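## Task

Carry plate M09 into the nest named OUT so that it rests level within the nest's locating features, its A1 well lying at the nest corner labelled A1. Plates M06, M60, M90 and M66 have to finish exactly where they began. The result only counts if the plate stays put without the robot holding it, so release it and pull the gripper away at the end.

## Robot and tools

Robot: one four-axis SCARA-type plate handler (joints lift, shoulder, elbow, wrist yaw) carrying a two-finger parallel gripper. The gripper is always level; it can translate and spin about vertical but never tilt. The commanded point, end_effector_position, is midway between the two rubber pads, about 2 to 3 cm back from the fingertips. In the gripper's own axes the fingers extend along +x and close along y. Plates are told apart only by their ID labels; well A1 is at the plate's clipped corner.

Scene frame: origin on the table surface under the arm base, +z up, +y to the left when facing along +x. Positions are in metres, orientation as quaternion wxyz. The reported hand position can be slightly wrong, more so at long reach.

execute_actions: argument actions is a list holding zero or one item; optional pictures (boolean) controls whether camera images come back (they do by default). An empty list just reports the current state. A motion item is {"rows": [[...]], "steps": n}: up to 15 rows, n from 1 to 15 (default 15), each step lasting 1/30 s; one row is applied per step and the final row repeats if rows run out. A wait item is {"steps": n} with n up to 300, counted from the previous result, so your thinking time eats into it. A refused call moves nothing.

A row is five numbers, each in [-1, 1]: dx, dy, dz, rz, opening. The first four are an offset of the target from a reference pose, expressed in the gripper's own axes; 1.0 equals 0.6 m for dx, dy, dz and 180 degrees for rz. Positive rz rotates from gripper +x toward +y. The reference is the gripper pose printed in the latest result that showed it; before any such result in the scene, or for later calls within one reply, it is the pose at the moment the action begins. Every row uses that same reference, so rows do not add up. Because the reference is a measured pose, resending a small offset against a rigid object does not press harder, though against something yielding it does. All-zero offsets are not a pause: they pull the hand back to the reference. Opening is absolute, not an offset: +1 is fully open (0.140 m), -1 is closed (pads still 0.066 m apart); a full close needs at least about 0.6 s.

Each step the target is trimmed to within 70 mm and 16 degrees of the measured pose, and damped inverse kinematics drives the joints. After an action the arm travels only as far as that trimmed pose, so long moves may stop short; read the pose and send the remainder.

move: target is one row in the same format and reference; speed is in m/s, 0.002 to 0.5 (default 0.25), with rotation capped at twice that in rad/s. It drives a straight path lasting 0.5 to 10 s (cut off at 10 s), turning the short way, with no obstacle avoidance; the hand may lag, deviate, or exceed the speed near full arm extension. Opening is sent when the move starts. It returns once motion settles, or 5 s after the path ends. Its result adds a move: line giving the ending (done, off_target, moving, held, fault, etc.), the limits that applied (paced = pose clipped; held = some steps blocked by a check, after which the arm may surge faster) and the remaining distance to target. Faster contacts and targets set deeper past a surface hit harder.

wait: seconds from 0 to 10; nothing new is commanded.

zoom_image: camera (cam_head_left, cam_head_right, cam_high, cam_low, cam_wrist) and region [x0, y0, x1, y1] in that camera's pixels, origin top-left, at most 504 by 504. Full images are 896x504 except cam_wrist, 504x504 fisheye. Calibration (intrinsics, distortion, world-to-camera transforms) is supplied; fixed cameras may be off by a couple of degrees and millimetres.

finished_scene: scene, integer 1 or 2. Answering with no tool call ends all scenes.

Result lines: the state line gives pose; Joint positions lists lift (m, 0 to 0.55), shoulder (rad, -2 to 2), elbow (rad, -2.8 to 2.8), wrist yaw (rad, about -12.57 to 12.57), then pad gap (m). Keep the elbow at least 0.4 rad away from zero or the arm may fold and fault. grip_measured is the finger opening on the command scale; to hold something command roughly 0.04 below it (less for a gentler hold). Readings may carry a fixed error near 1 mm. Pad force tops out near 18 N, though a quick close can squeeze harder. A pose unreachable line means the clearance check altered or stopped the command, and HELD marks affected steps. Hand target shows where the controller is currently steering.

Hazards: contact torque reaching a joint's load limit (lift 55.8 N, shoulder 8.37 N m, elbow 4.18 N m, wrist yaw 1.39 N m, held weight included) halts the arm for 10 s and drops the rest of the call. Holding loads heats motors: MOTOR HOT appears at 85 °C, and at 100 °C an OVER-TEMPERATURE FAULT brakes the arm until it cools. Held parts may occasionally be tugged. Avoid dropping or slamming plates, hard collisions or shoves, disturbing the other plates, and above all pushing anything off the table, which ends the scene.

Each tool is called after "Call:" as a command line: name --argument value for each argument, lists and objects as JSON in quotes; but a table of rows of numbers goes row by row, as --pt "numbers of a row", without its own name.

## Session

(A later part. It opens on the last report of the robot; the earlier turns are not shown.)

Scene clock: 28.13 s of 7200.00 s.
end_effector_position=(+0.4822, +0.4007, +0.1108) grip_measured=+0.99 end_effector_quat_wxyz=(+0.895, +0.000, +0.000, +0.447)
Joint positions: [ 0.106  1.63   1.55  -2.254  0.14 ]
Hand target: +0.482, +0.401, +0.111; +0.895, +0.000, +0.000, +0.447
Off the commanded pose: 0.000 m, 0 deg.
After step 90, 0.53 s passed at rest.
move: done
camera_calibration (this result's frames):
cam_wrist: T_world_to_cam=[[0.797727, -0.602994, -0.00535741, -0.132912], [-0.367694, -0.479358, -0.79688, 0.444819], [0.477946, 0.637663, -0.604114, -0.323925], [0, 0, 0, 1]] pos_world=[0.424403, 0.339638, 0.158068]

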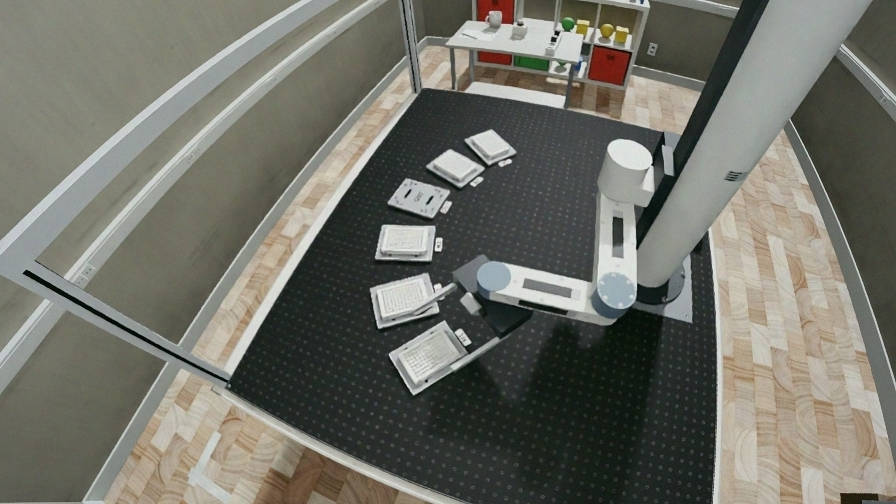

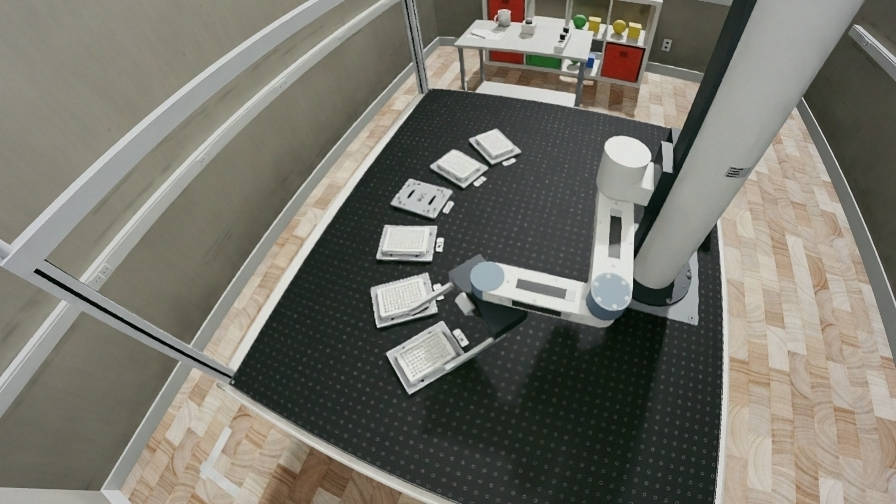

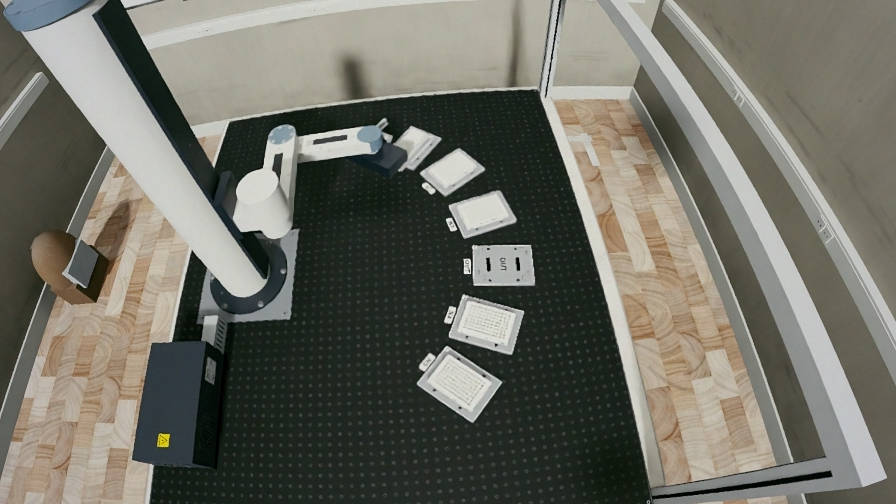

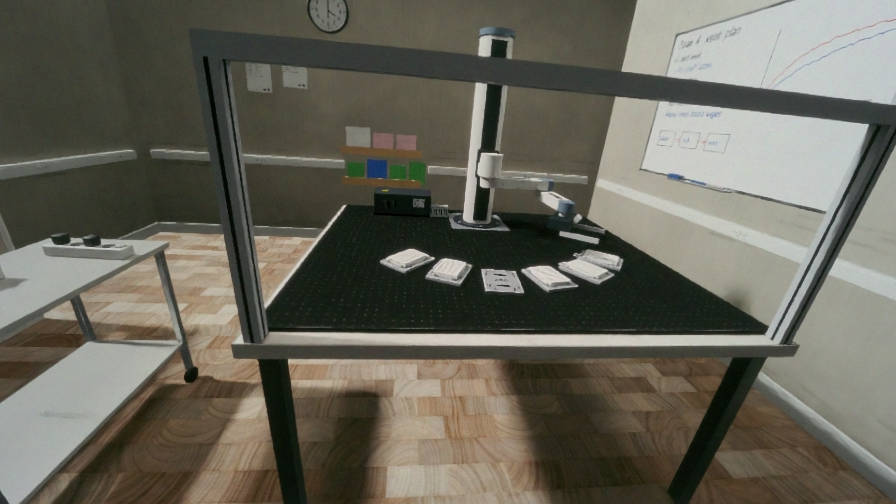

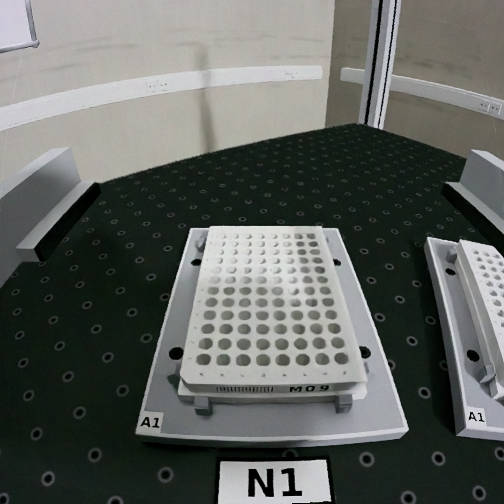

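Call:
move --target '[0.0733,0,0,0,0.2]'

Call:
move --target '[0,0,-0.138,0,0.2]' --speed 0.12

Scene clock: 33.33 s of 7200.00 s.
end_effector_position=(+0.5086, +0.4359, +0.1108) grip_measured=+0.20 end_effector_quat_wxyz=(+0.895, +0.000, +0.000, +0.447)
Joint positions: [ 0.106  1.522  1.805 -2.4    0.11 ]
Hand target: +0.509, +0.436, +0.111; +0.895, +0.000, +0.000, +0.447
Off the commanded pose: 0.000 m, 0 deg.
After step 90, 1.50 s passed at rest.
move: done
camera_calibration (this result's frames):
cam_wrist: T_world_to_cam=[[0.797883, -0.602788, -0.00535741, -0.132943], [-0.36757, -0.479453, -0.79688, 0.471384], [0.477781, 0.637786, -0.604114, -0.358964], [0, 0, 0, 1]] pos_world=[0.450846, 0.374812, 0.158069]

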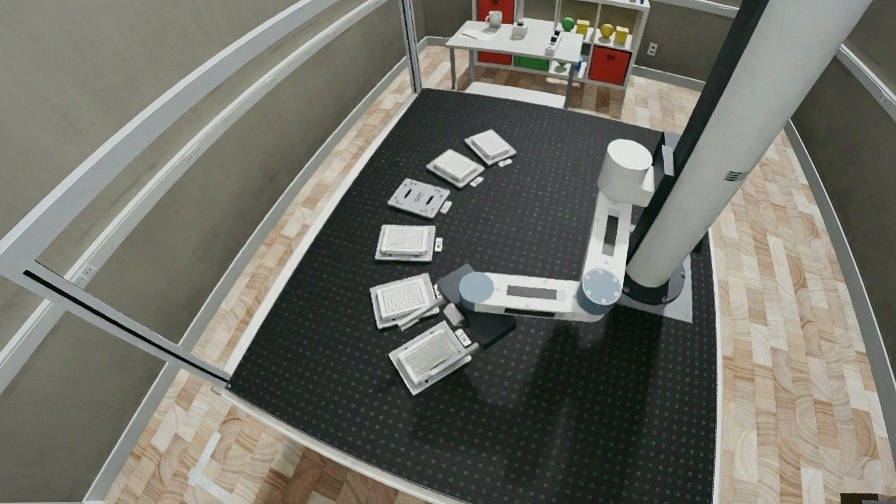

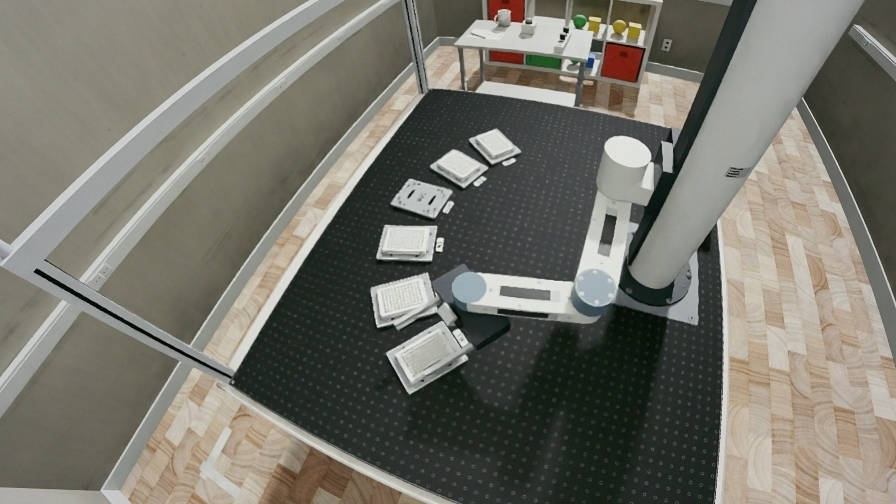

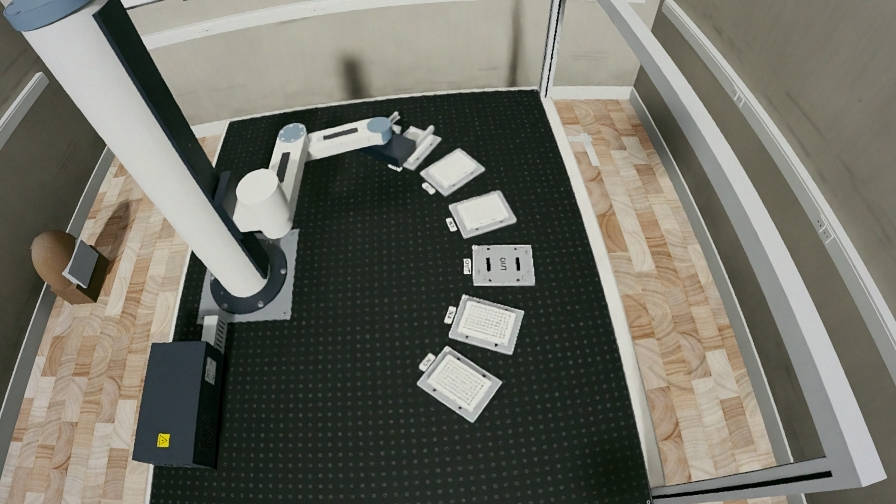

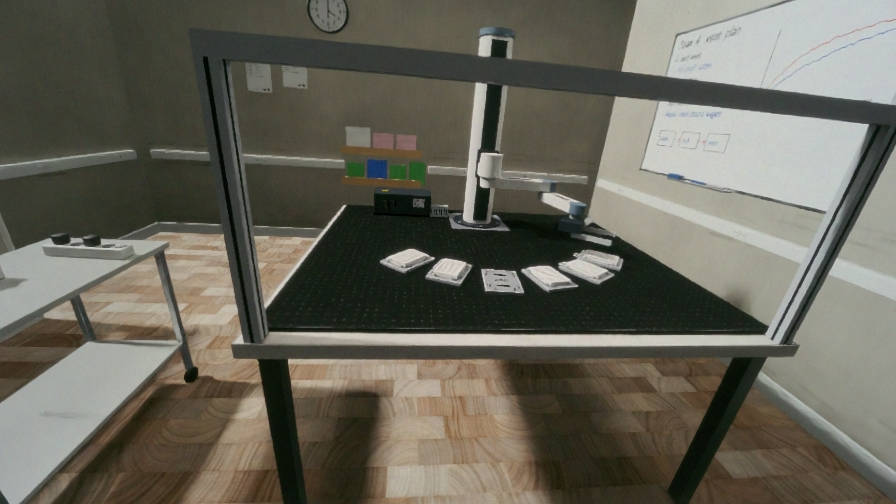

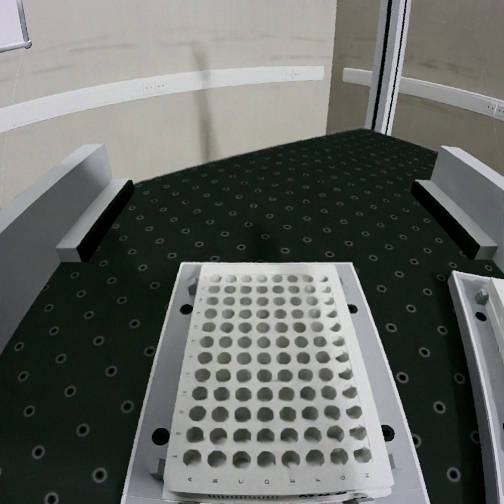

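Scene clock: 34.33 s of 7200.00 s.
end_effector_position=(+0.5087, +0.4359, +0.0279) grip_measured=+0.20 end_effector_quat_wxyz=(+0.895, +0.000, +0.000, +0.447)
Joint positions: [ 0.023  1.522  1.805 -2.4    0.11 ]
Hand target: +0.509, +0.436, +0.028; +0.895, +0.000, +0.000, +0.447
Off the commanded pose: 0.000 m, 0 deg.
move: done
camera_calibration (this result's frames):
cam_wrist: T_world_to_cam=[[0.79786, -0.602819, -0.00535741, -0.133377], [-0.367589, -0.479439, -0.79688, 0.405345], [0.477806, 0.637767, -0.604114, -0.409024], [0, 0, 0, 1]] pos_world=[0.45085, 0.374798, 0.0751997]

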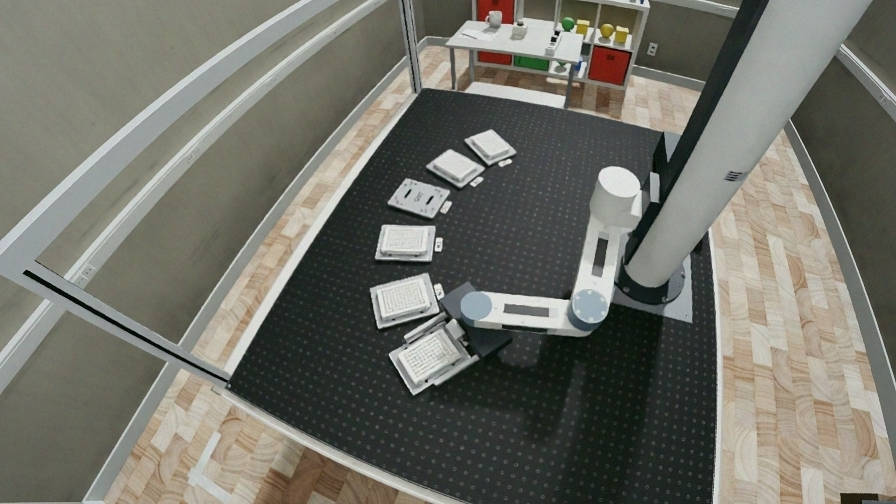

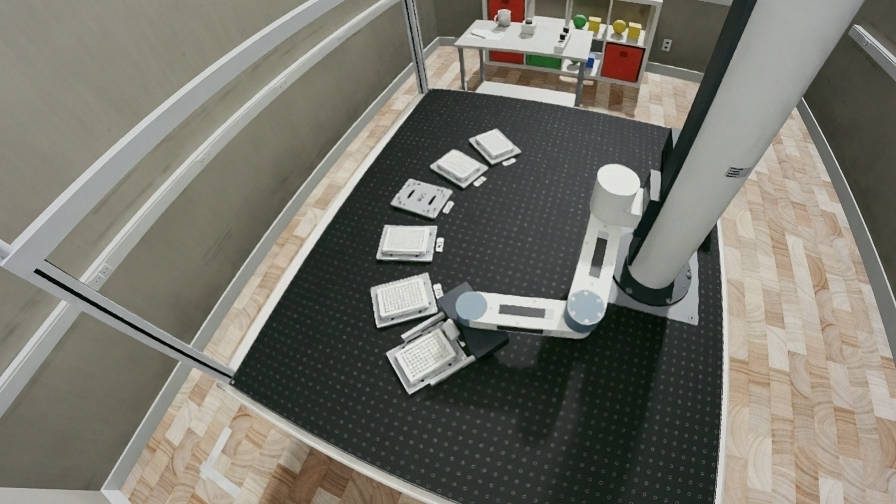

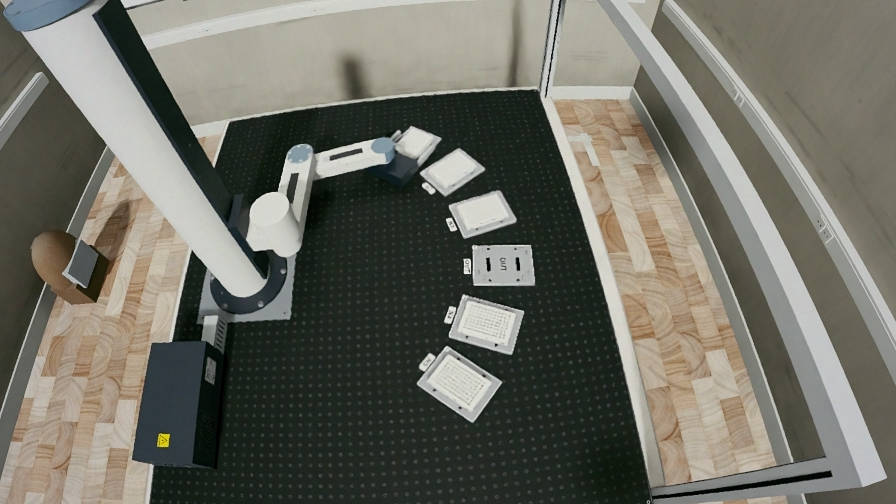

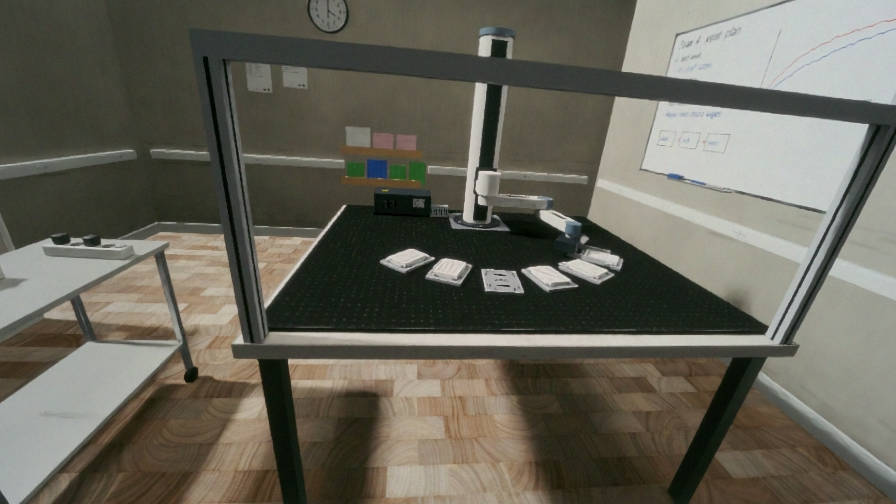

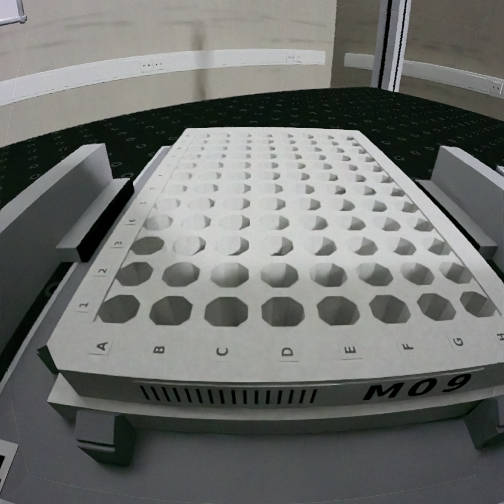

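Call:
execute_actions --actions '[{"rows":[[0,0,0,0,-0.3],[0,0,0,0,-0.3],[0,0,0,0,-0.3],[0,0,0,0,-0.3],[0,0,0,0,-0.3],[0,0,0,0,-0.3],[0,0,0,0,-0.3],[0,0,0,0,-0.3],[0,0,0,0,-0.4],[0,0,0,0,-0.45],[0,0,0,0,-0.5],[0,0,0,0,-0.55],[0,0,0,0,-0.6]],"steps":15}]'

Scene clock: 37.60 s of 7200.00 s.
end_effector_position=(+0.5087, +0.4358, +0.0279) grip_measured=-0.49 end_effector_quat_wxyz=(+0.895, +0.000, +0.000, +0.447)
Joint positions: [ 0.023  1.522  1.805 -2.401  0.085]
Hand target: +0.509, +0.436, +0.028; +0.895, +0.000, +0.000, +0.447
Off the commanded pose: 0.000 m, 0 deg.
Steps of this call (steps 1 to 83: nothing new was sent; steps 84 to 98: all 15 steps of this action). Readings (end_effector_position):
84: (+0.5087, +0.4359, +0.0279)
85: (+0.5087, +0.4359, +0.0279)
87: (+0.5087, +0.4359, +0.0279)
91: (+0.5087, +0.4359, +0.0279)
98: the state above
camera_calibration (this result's frames):
cam_wrist: T_world_to_cam=[[0.797478, -0.603325, -0.00535741, -0.133093], [-0.367892, -0.479206, -0.79688, 0.40539], [0.47821, 0.637465, -0.604114, -0.409081], [0, 0, 0, 1]] pos_world=[0.450905, 0.374742, 0.075202]

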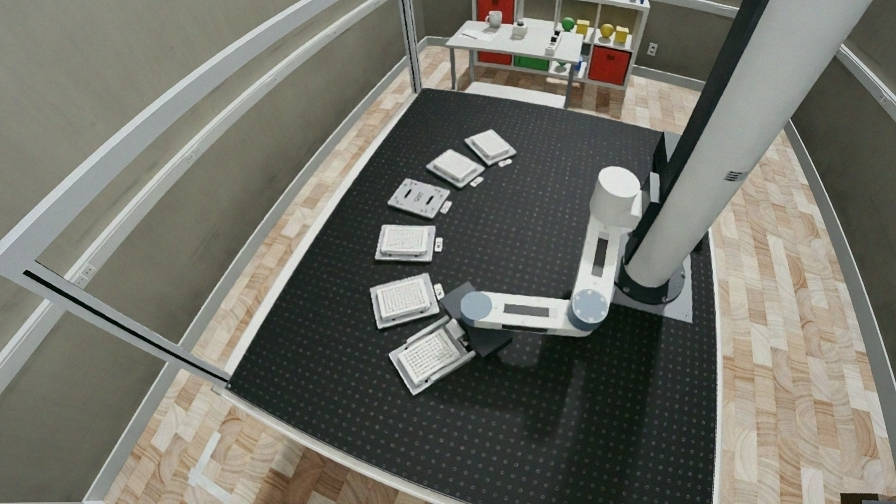

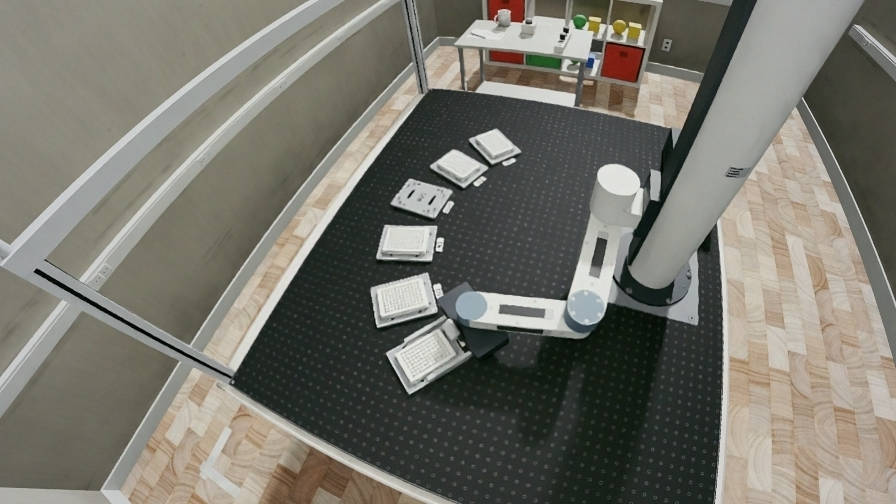

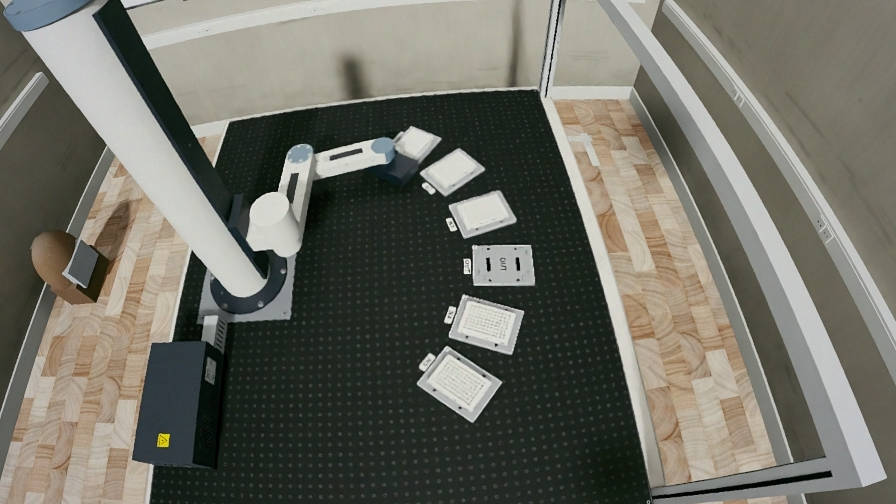

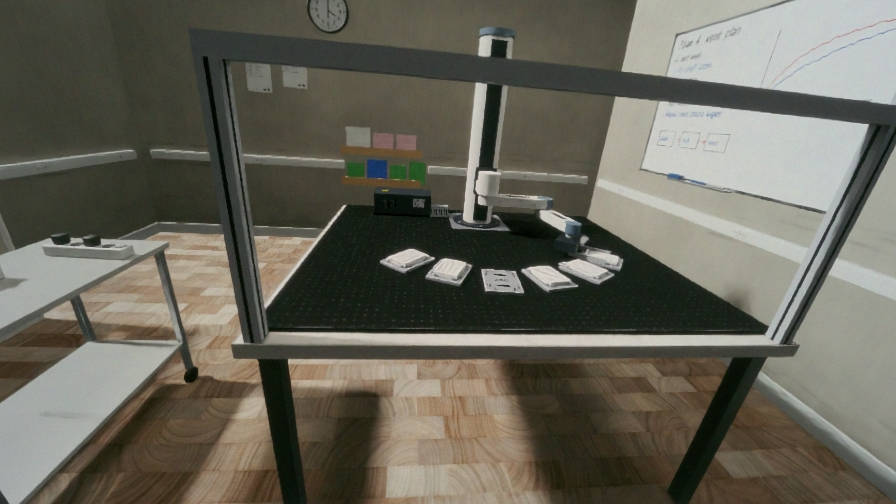

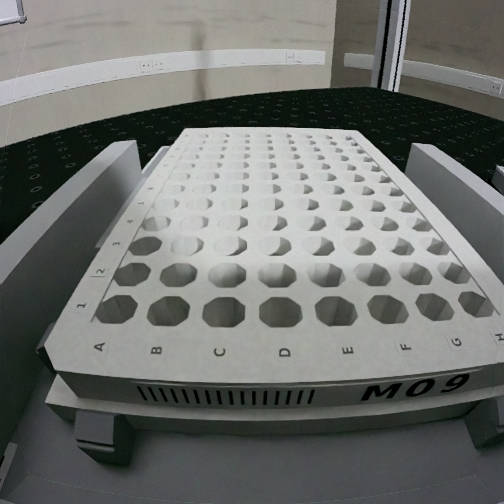

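Call:
move --target '[0,0,0.125,0,-0.56]' --speed 0.12

Call:
move --target '[-0.407,-0.787,0,-0.322,-0.56]' --speed 0.3

Scene clock: 43.87 s of 7200.00 s.
end_effector_position=(+0.5087, +0.4358, +0.1030) grip_measured=-0.49 end_effector_quat_wxyz=(+0.895, +0.000, +0.000, +0.447)
Joint positions: [ 0.098  1.522  1.805 -2.401  0.085]
Hand target: +0.509, +0.436, +0.103; +0.895, +0.000, +0.000, +0.447
Off the commanded pose: 0.000 m, 0 deg.
After step 90, 2.33 s passed at rest.
move: done
camera_calibration (this result's frames):
cam_wrist: T_world_to_cam=[[0.79749, -0.603308, -0.00535741, -0.132695], [-0.367882, -0.479213, -0.79688, 0.465202], [0.478197, 0.637475, -0.604114, -0.363741], [0, 0, 0, 1]] pos_world=[0.450902, 0.37475, 0.150258]

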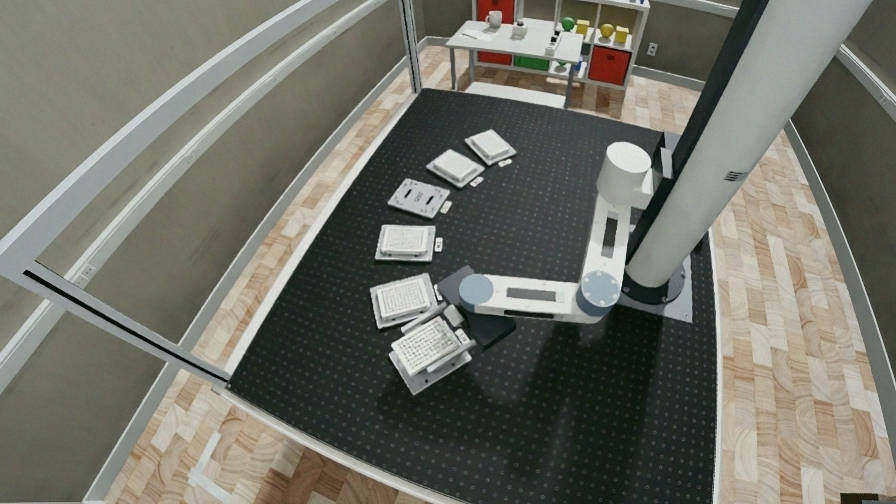

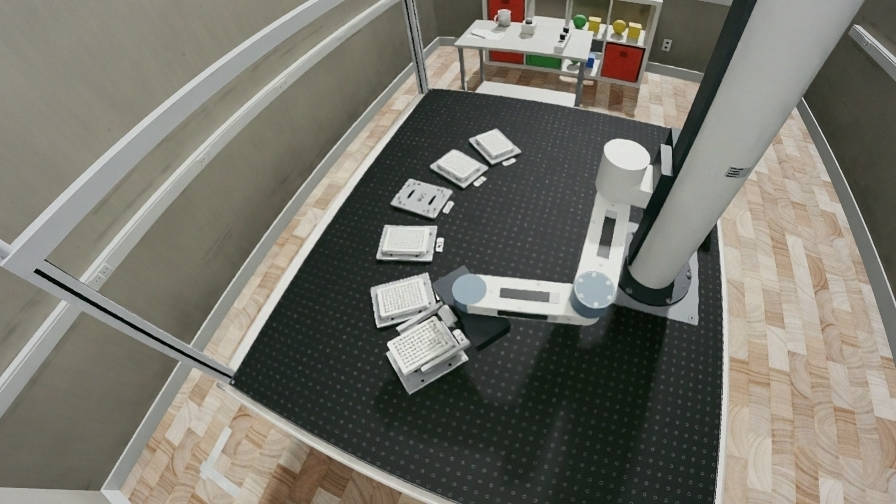

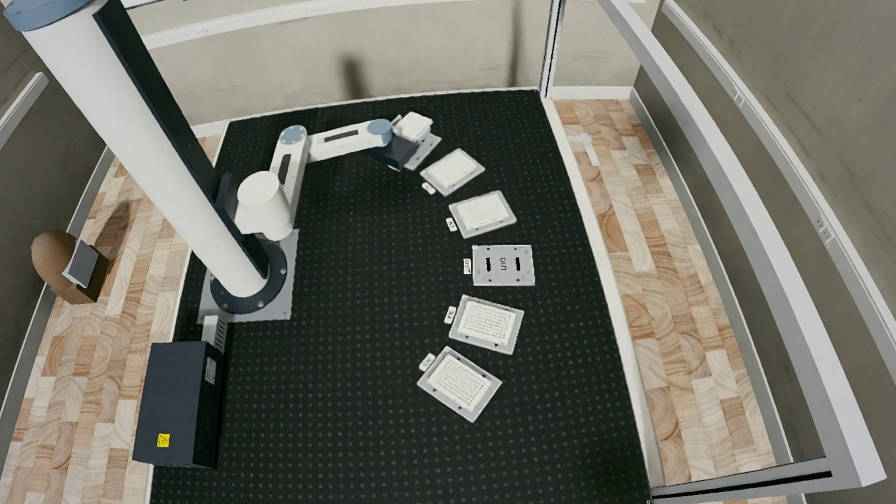

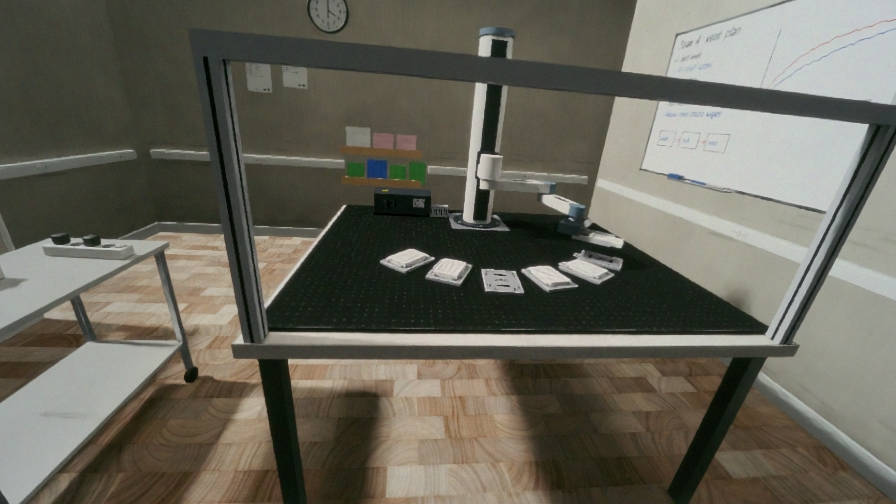

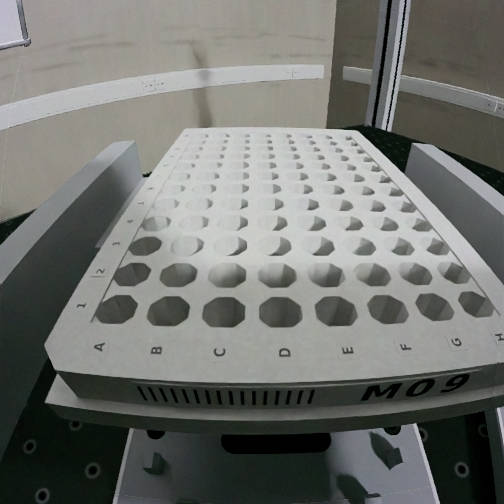

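Scene clock: 46.10 s of 7200.00 s.
end_effector_position=(+0.7394, -0.0432, +0.1030) grip_measured=-0.49 end_effector_quat_wxyz=(+0.999, +0.000, +0.000, -0.043)
Joint positions: [ 0.098  0.485  1.916 -2.487  0.085]
Hand target: +0.739, -0.043, +0.103; +0.999, +0.000, +0.000, -0.043
Off the commanded pose: 0.000 m, 0 deg.
move: done
camera_calibration (this result's frames):
cam_wrist: T_world_to_cam=[[-0.0883614, -0.996074, -0.00535741, 0.0324318], [-0.601383, 0.0576345, -0.79688, 0.516315], [0.79406, -0.0671916, -0.604114, -0.432636], [0, 0, 0, 1]] pos_world=[0.656907, -0.0265225, 0.150253]

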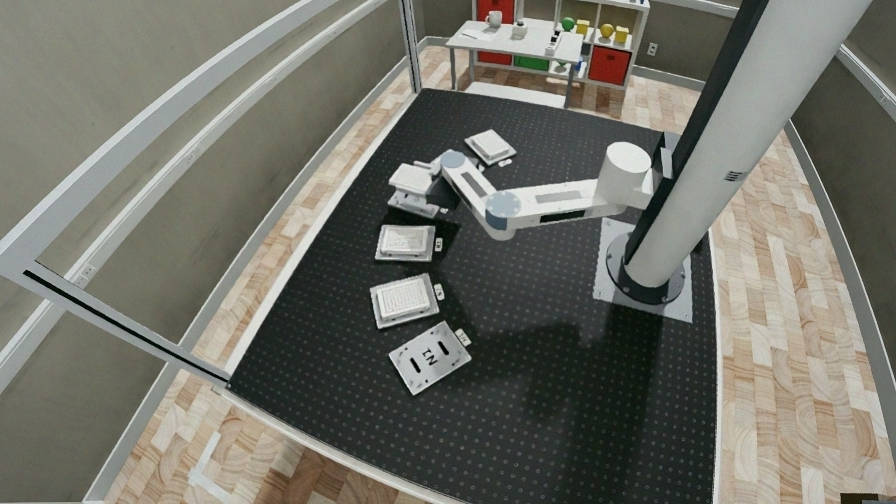

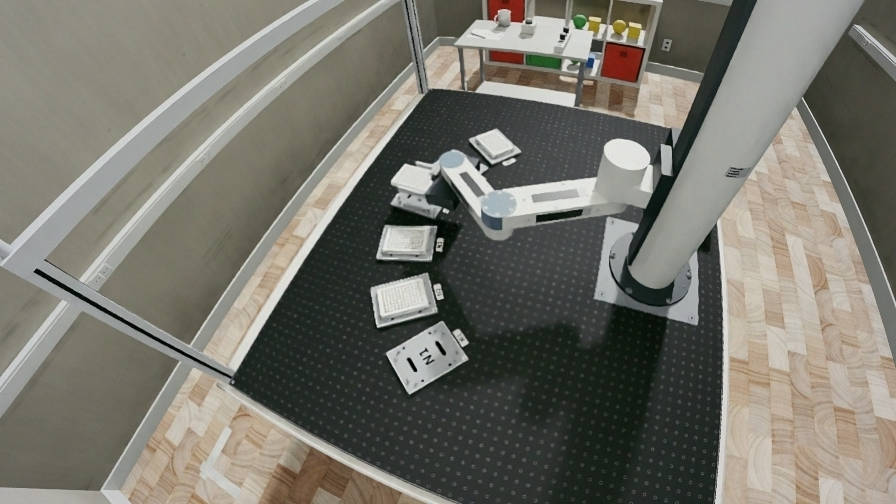

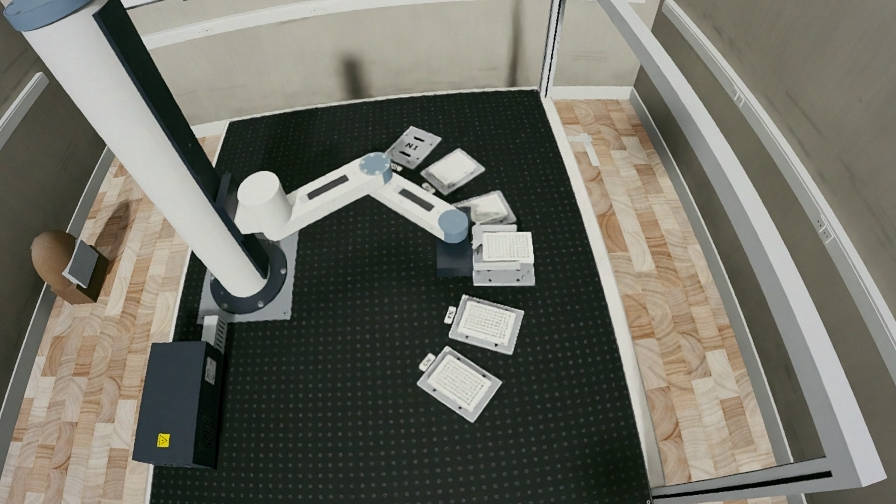

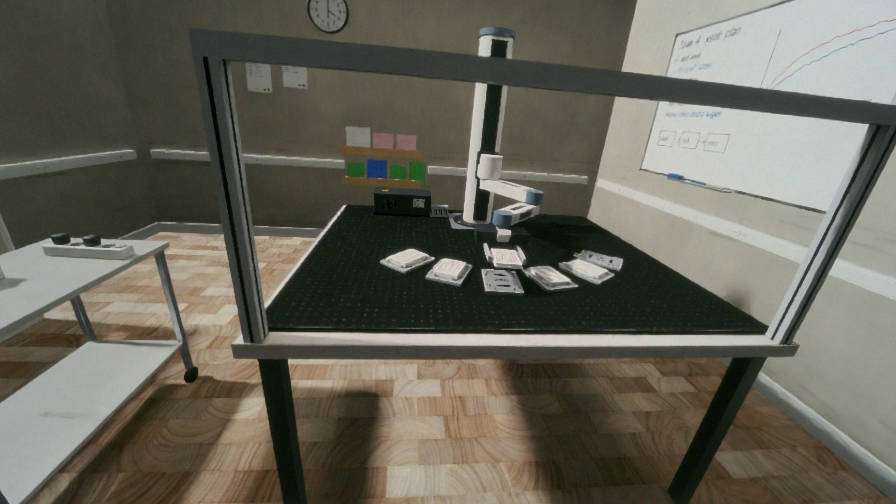

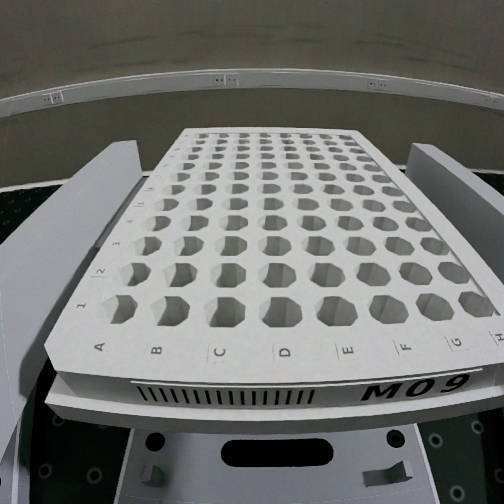

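Call:
move --target '[-0.0088,0,0,0,-0.56]' --speed 0.05

Call:
zoom_image --camera "cam_wrist" --region '[110,410,440,504]'

Scene clock: 49.23 s of 7200.00 s.
end_effector_position=(+0.7341, -0.0428, +0.1030) grip_measured=-0.49 end_effector_quat_wxyz=(+0.999, +0.000, +0.000, -0.043)
Joint positions: [ 0.098  0.501  1.881 -2.468  0.085]
Hand target: +0.734, -0.043, +0.103; +0.999, +0.000, +0.000, -0.043
Off the commanded pose: 0.000 m, 0 deg.
move: done
camera_calibration (this result's frames):
cam_wrist: T_world_to_cam=[[-0.0886362, -0.99605, -0.00535741, 0.0325533], [-0.601367, 0.0578004, -0.79688, 0.513131], [0.794041, -0.0674106, -0.604114, -0.428437], [0, 0, 0, 1]] pos_world=[0.651662, -0.0261157, 0.150253]

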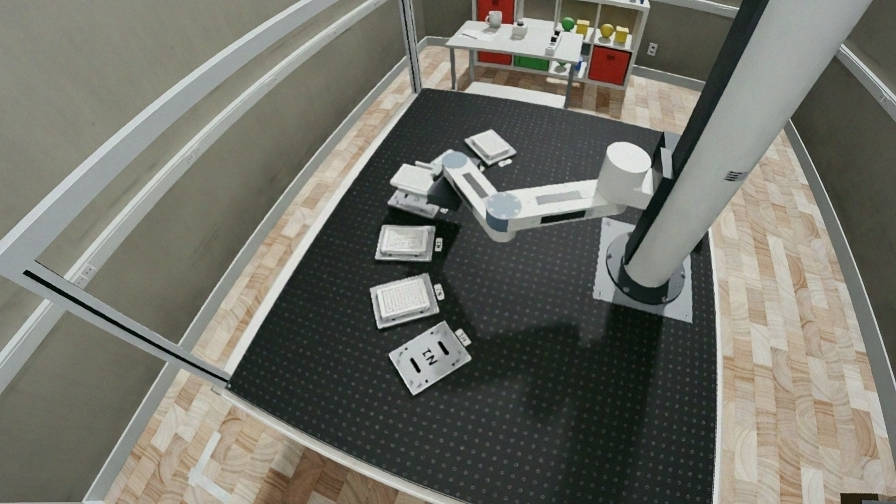

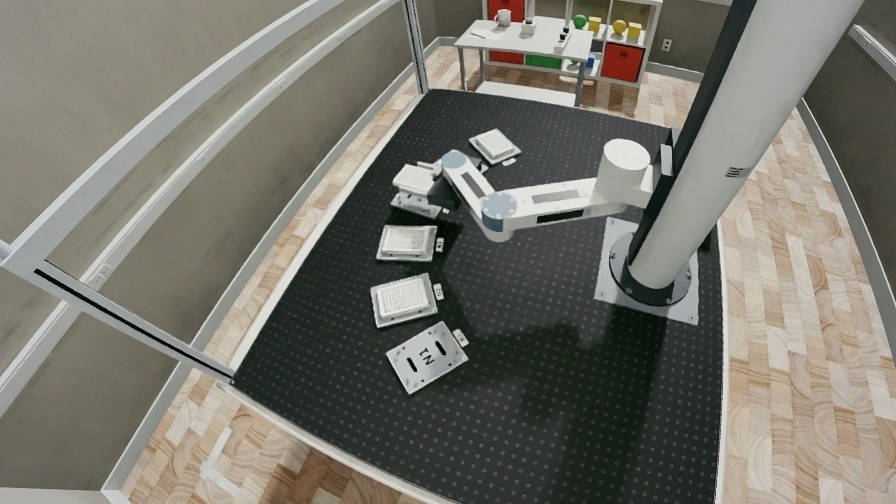

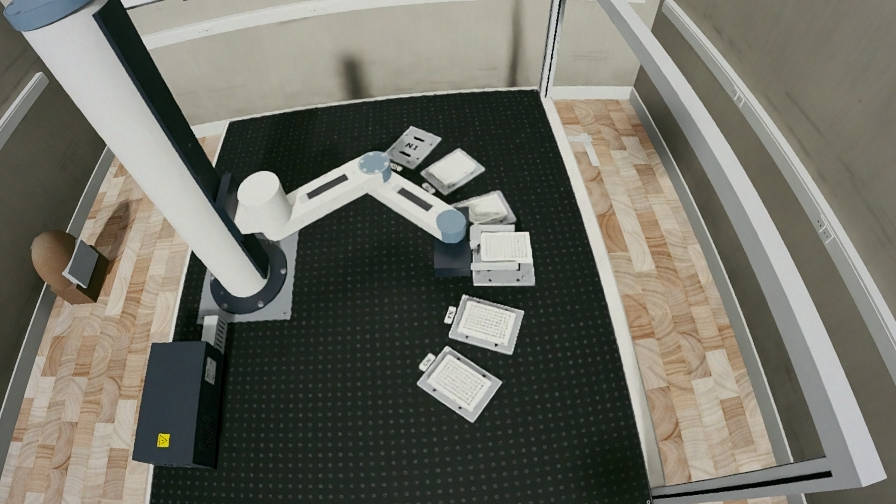

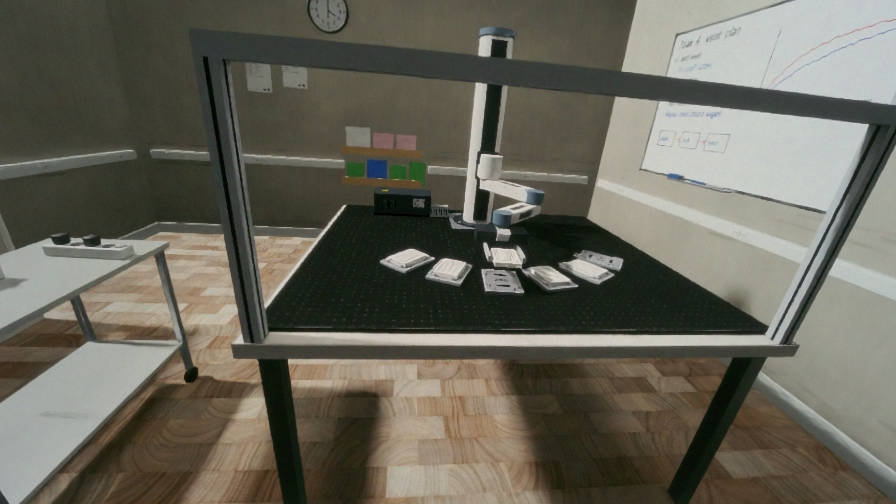

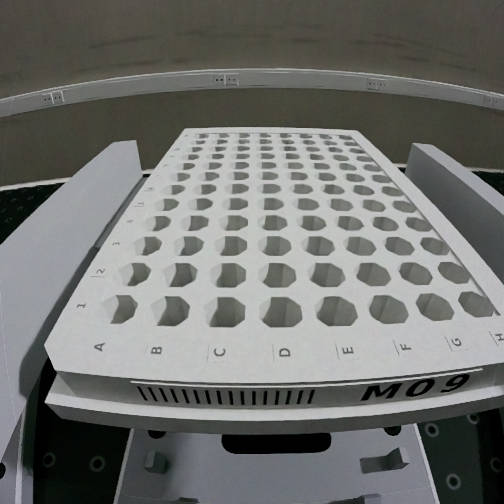

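Region (110, 410, 440, 504) of cam_wrist's 504x504 image, scaled by 1.527, with more detail than that image has; it fills the top 144 rows of this view, and the rest is white.

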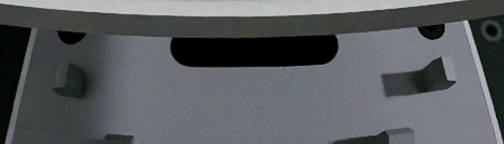

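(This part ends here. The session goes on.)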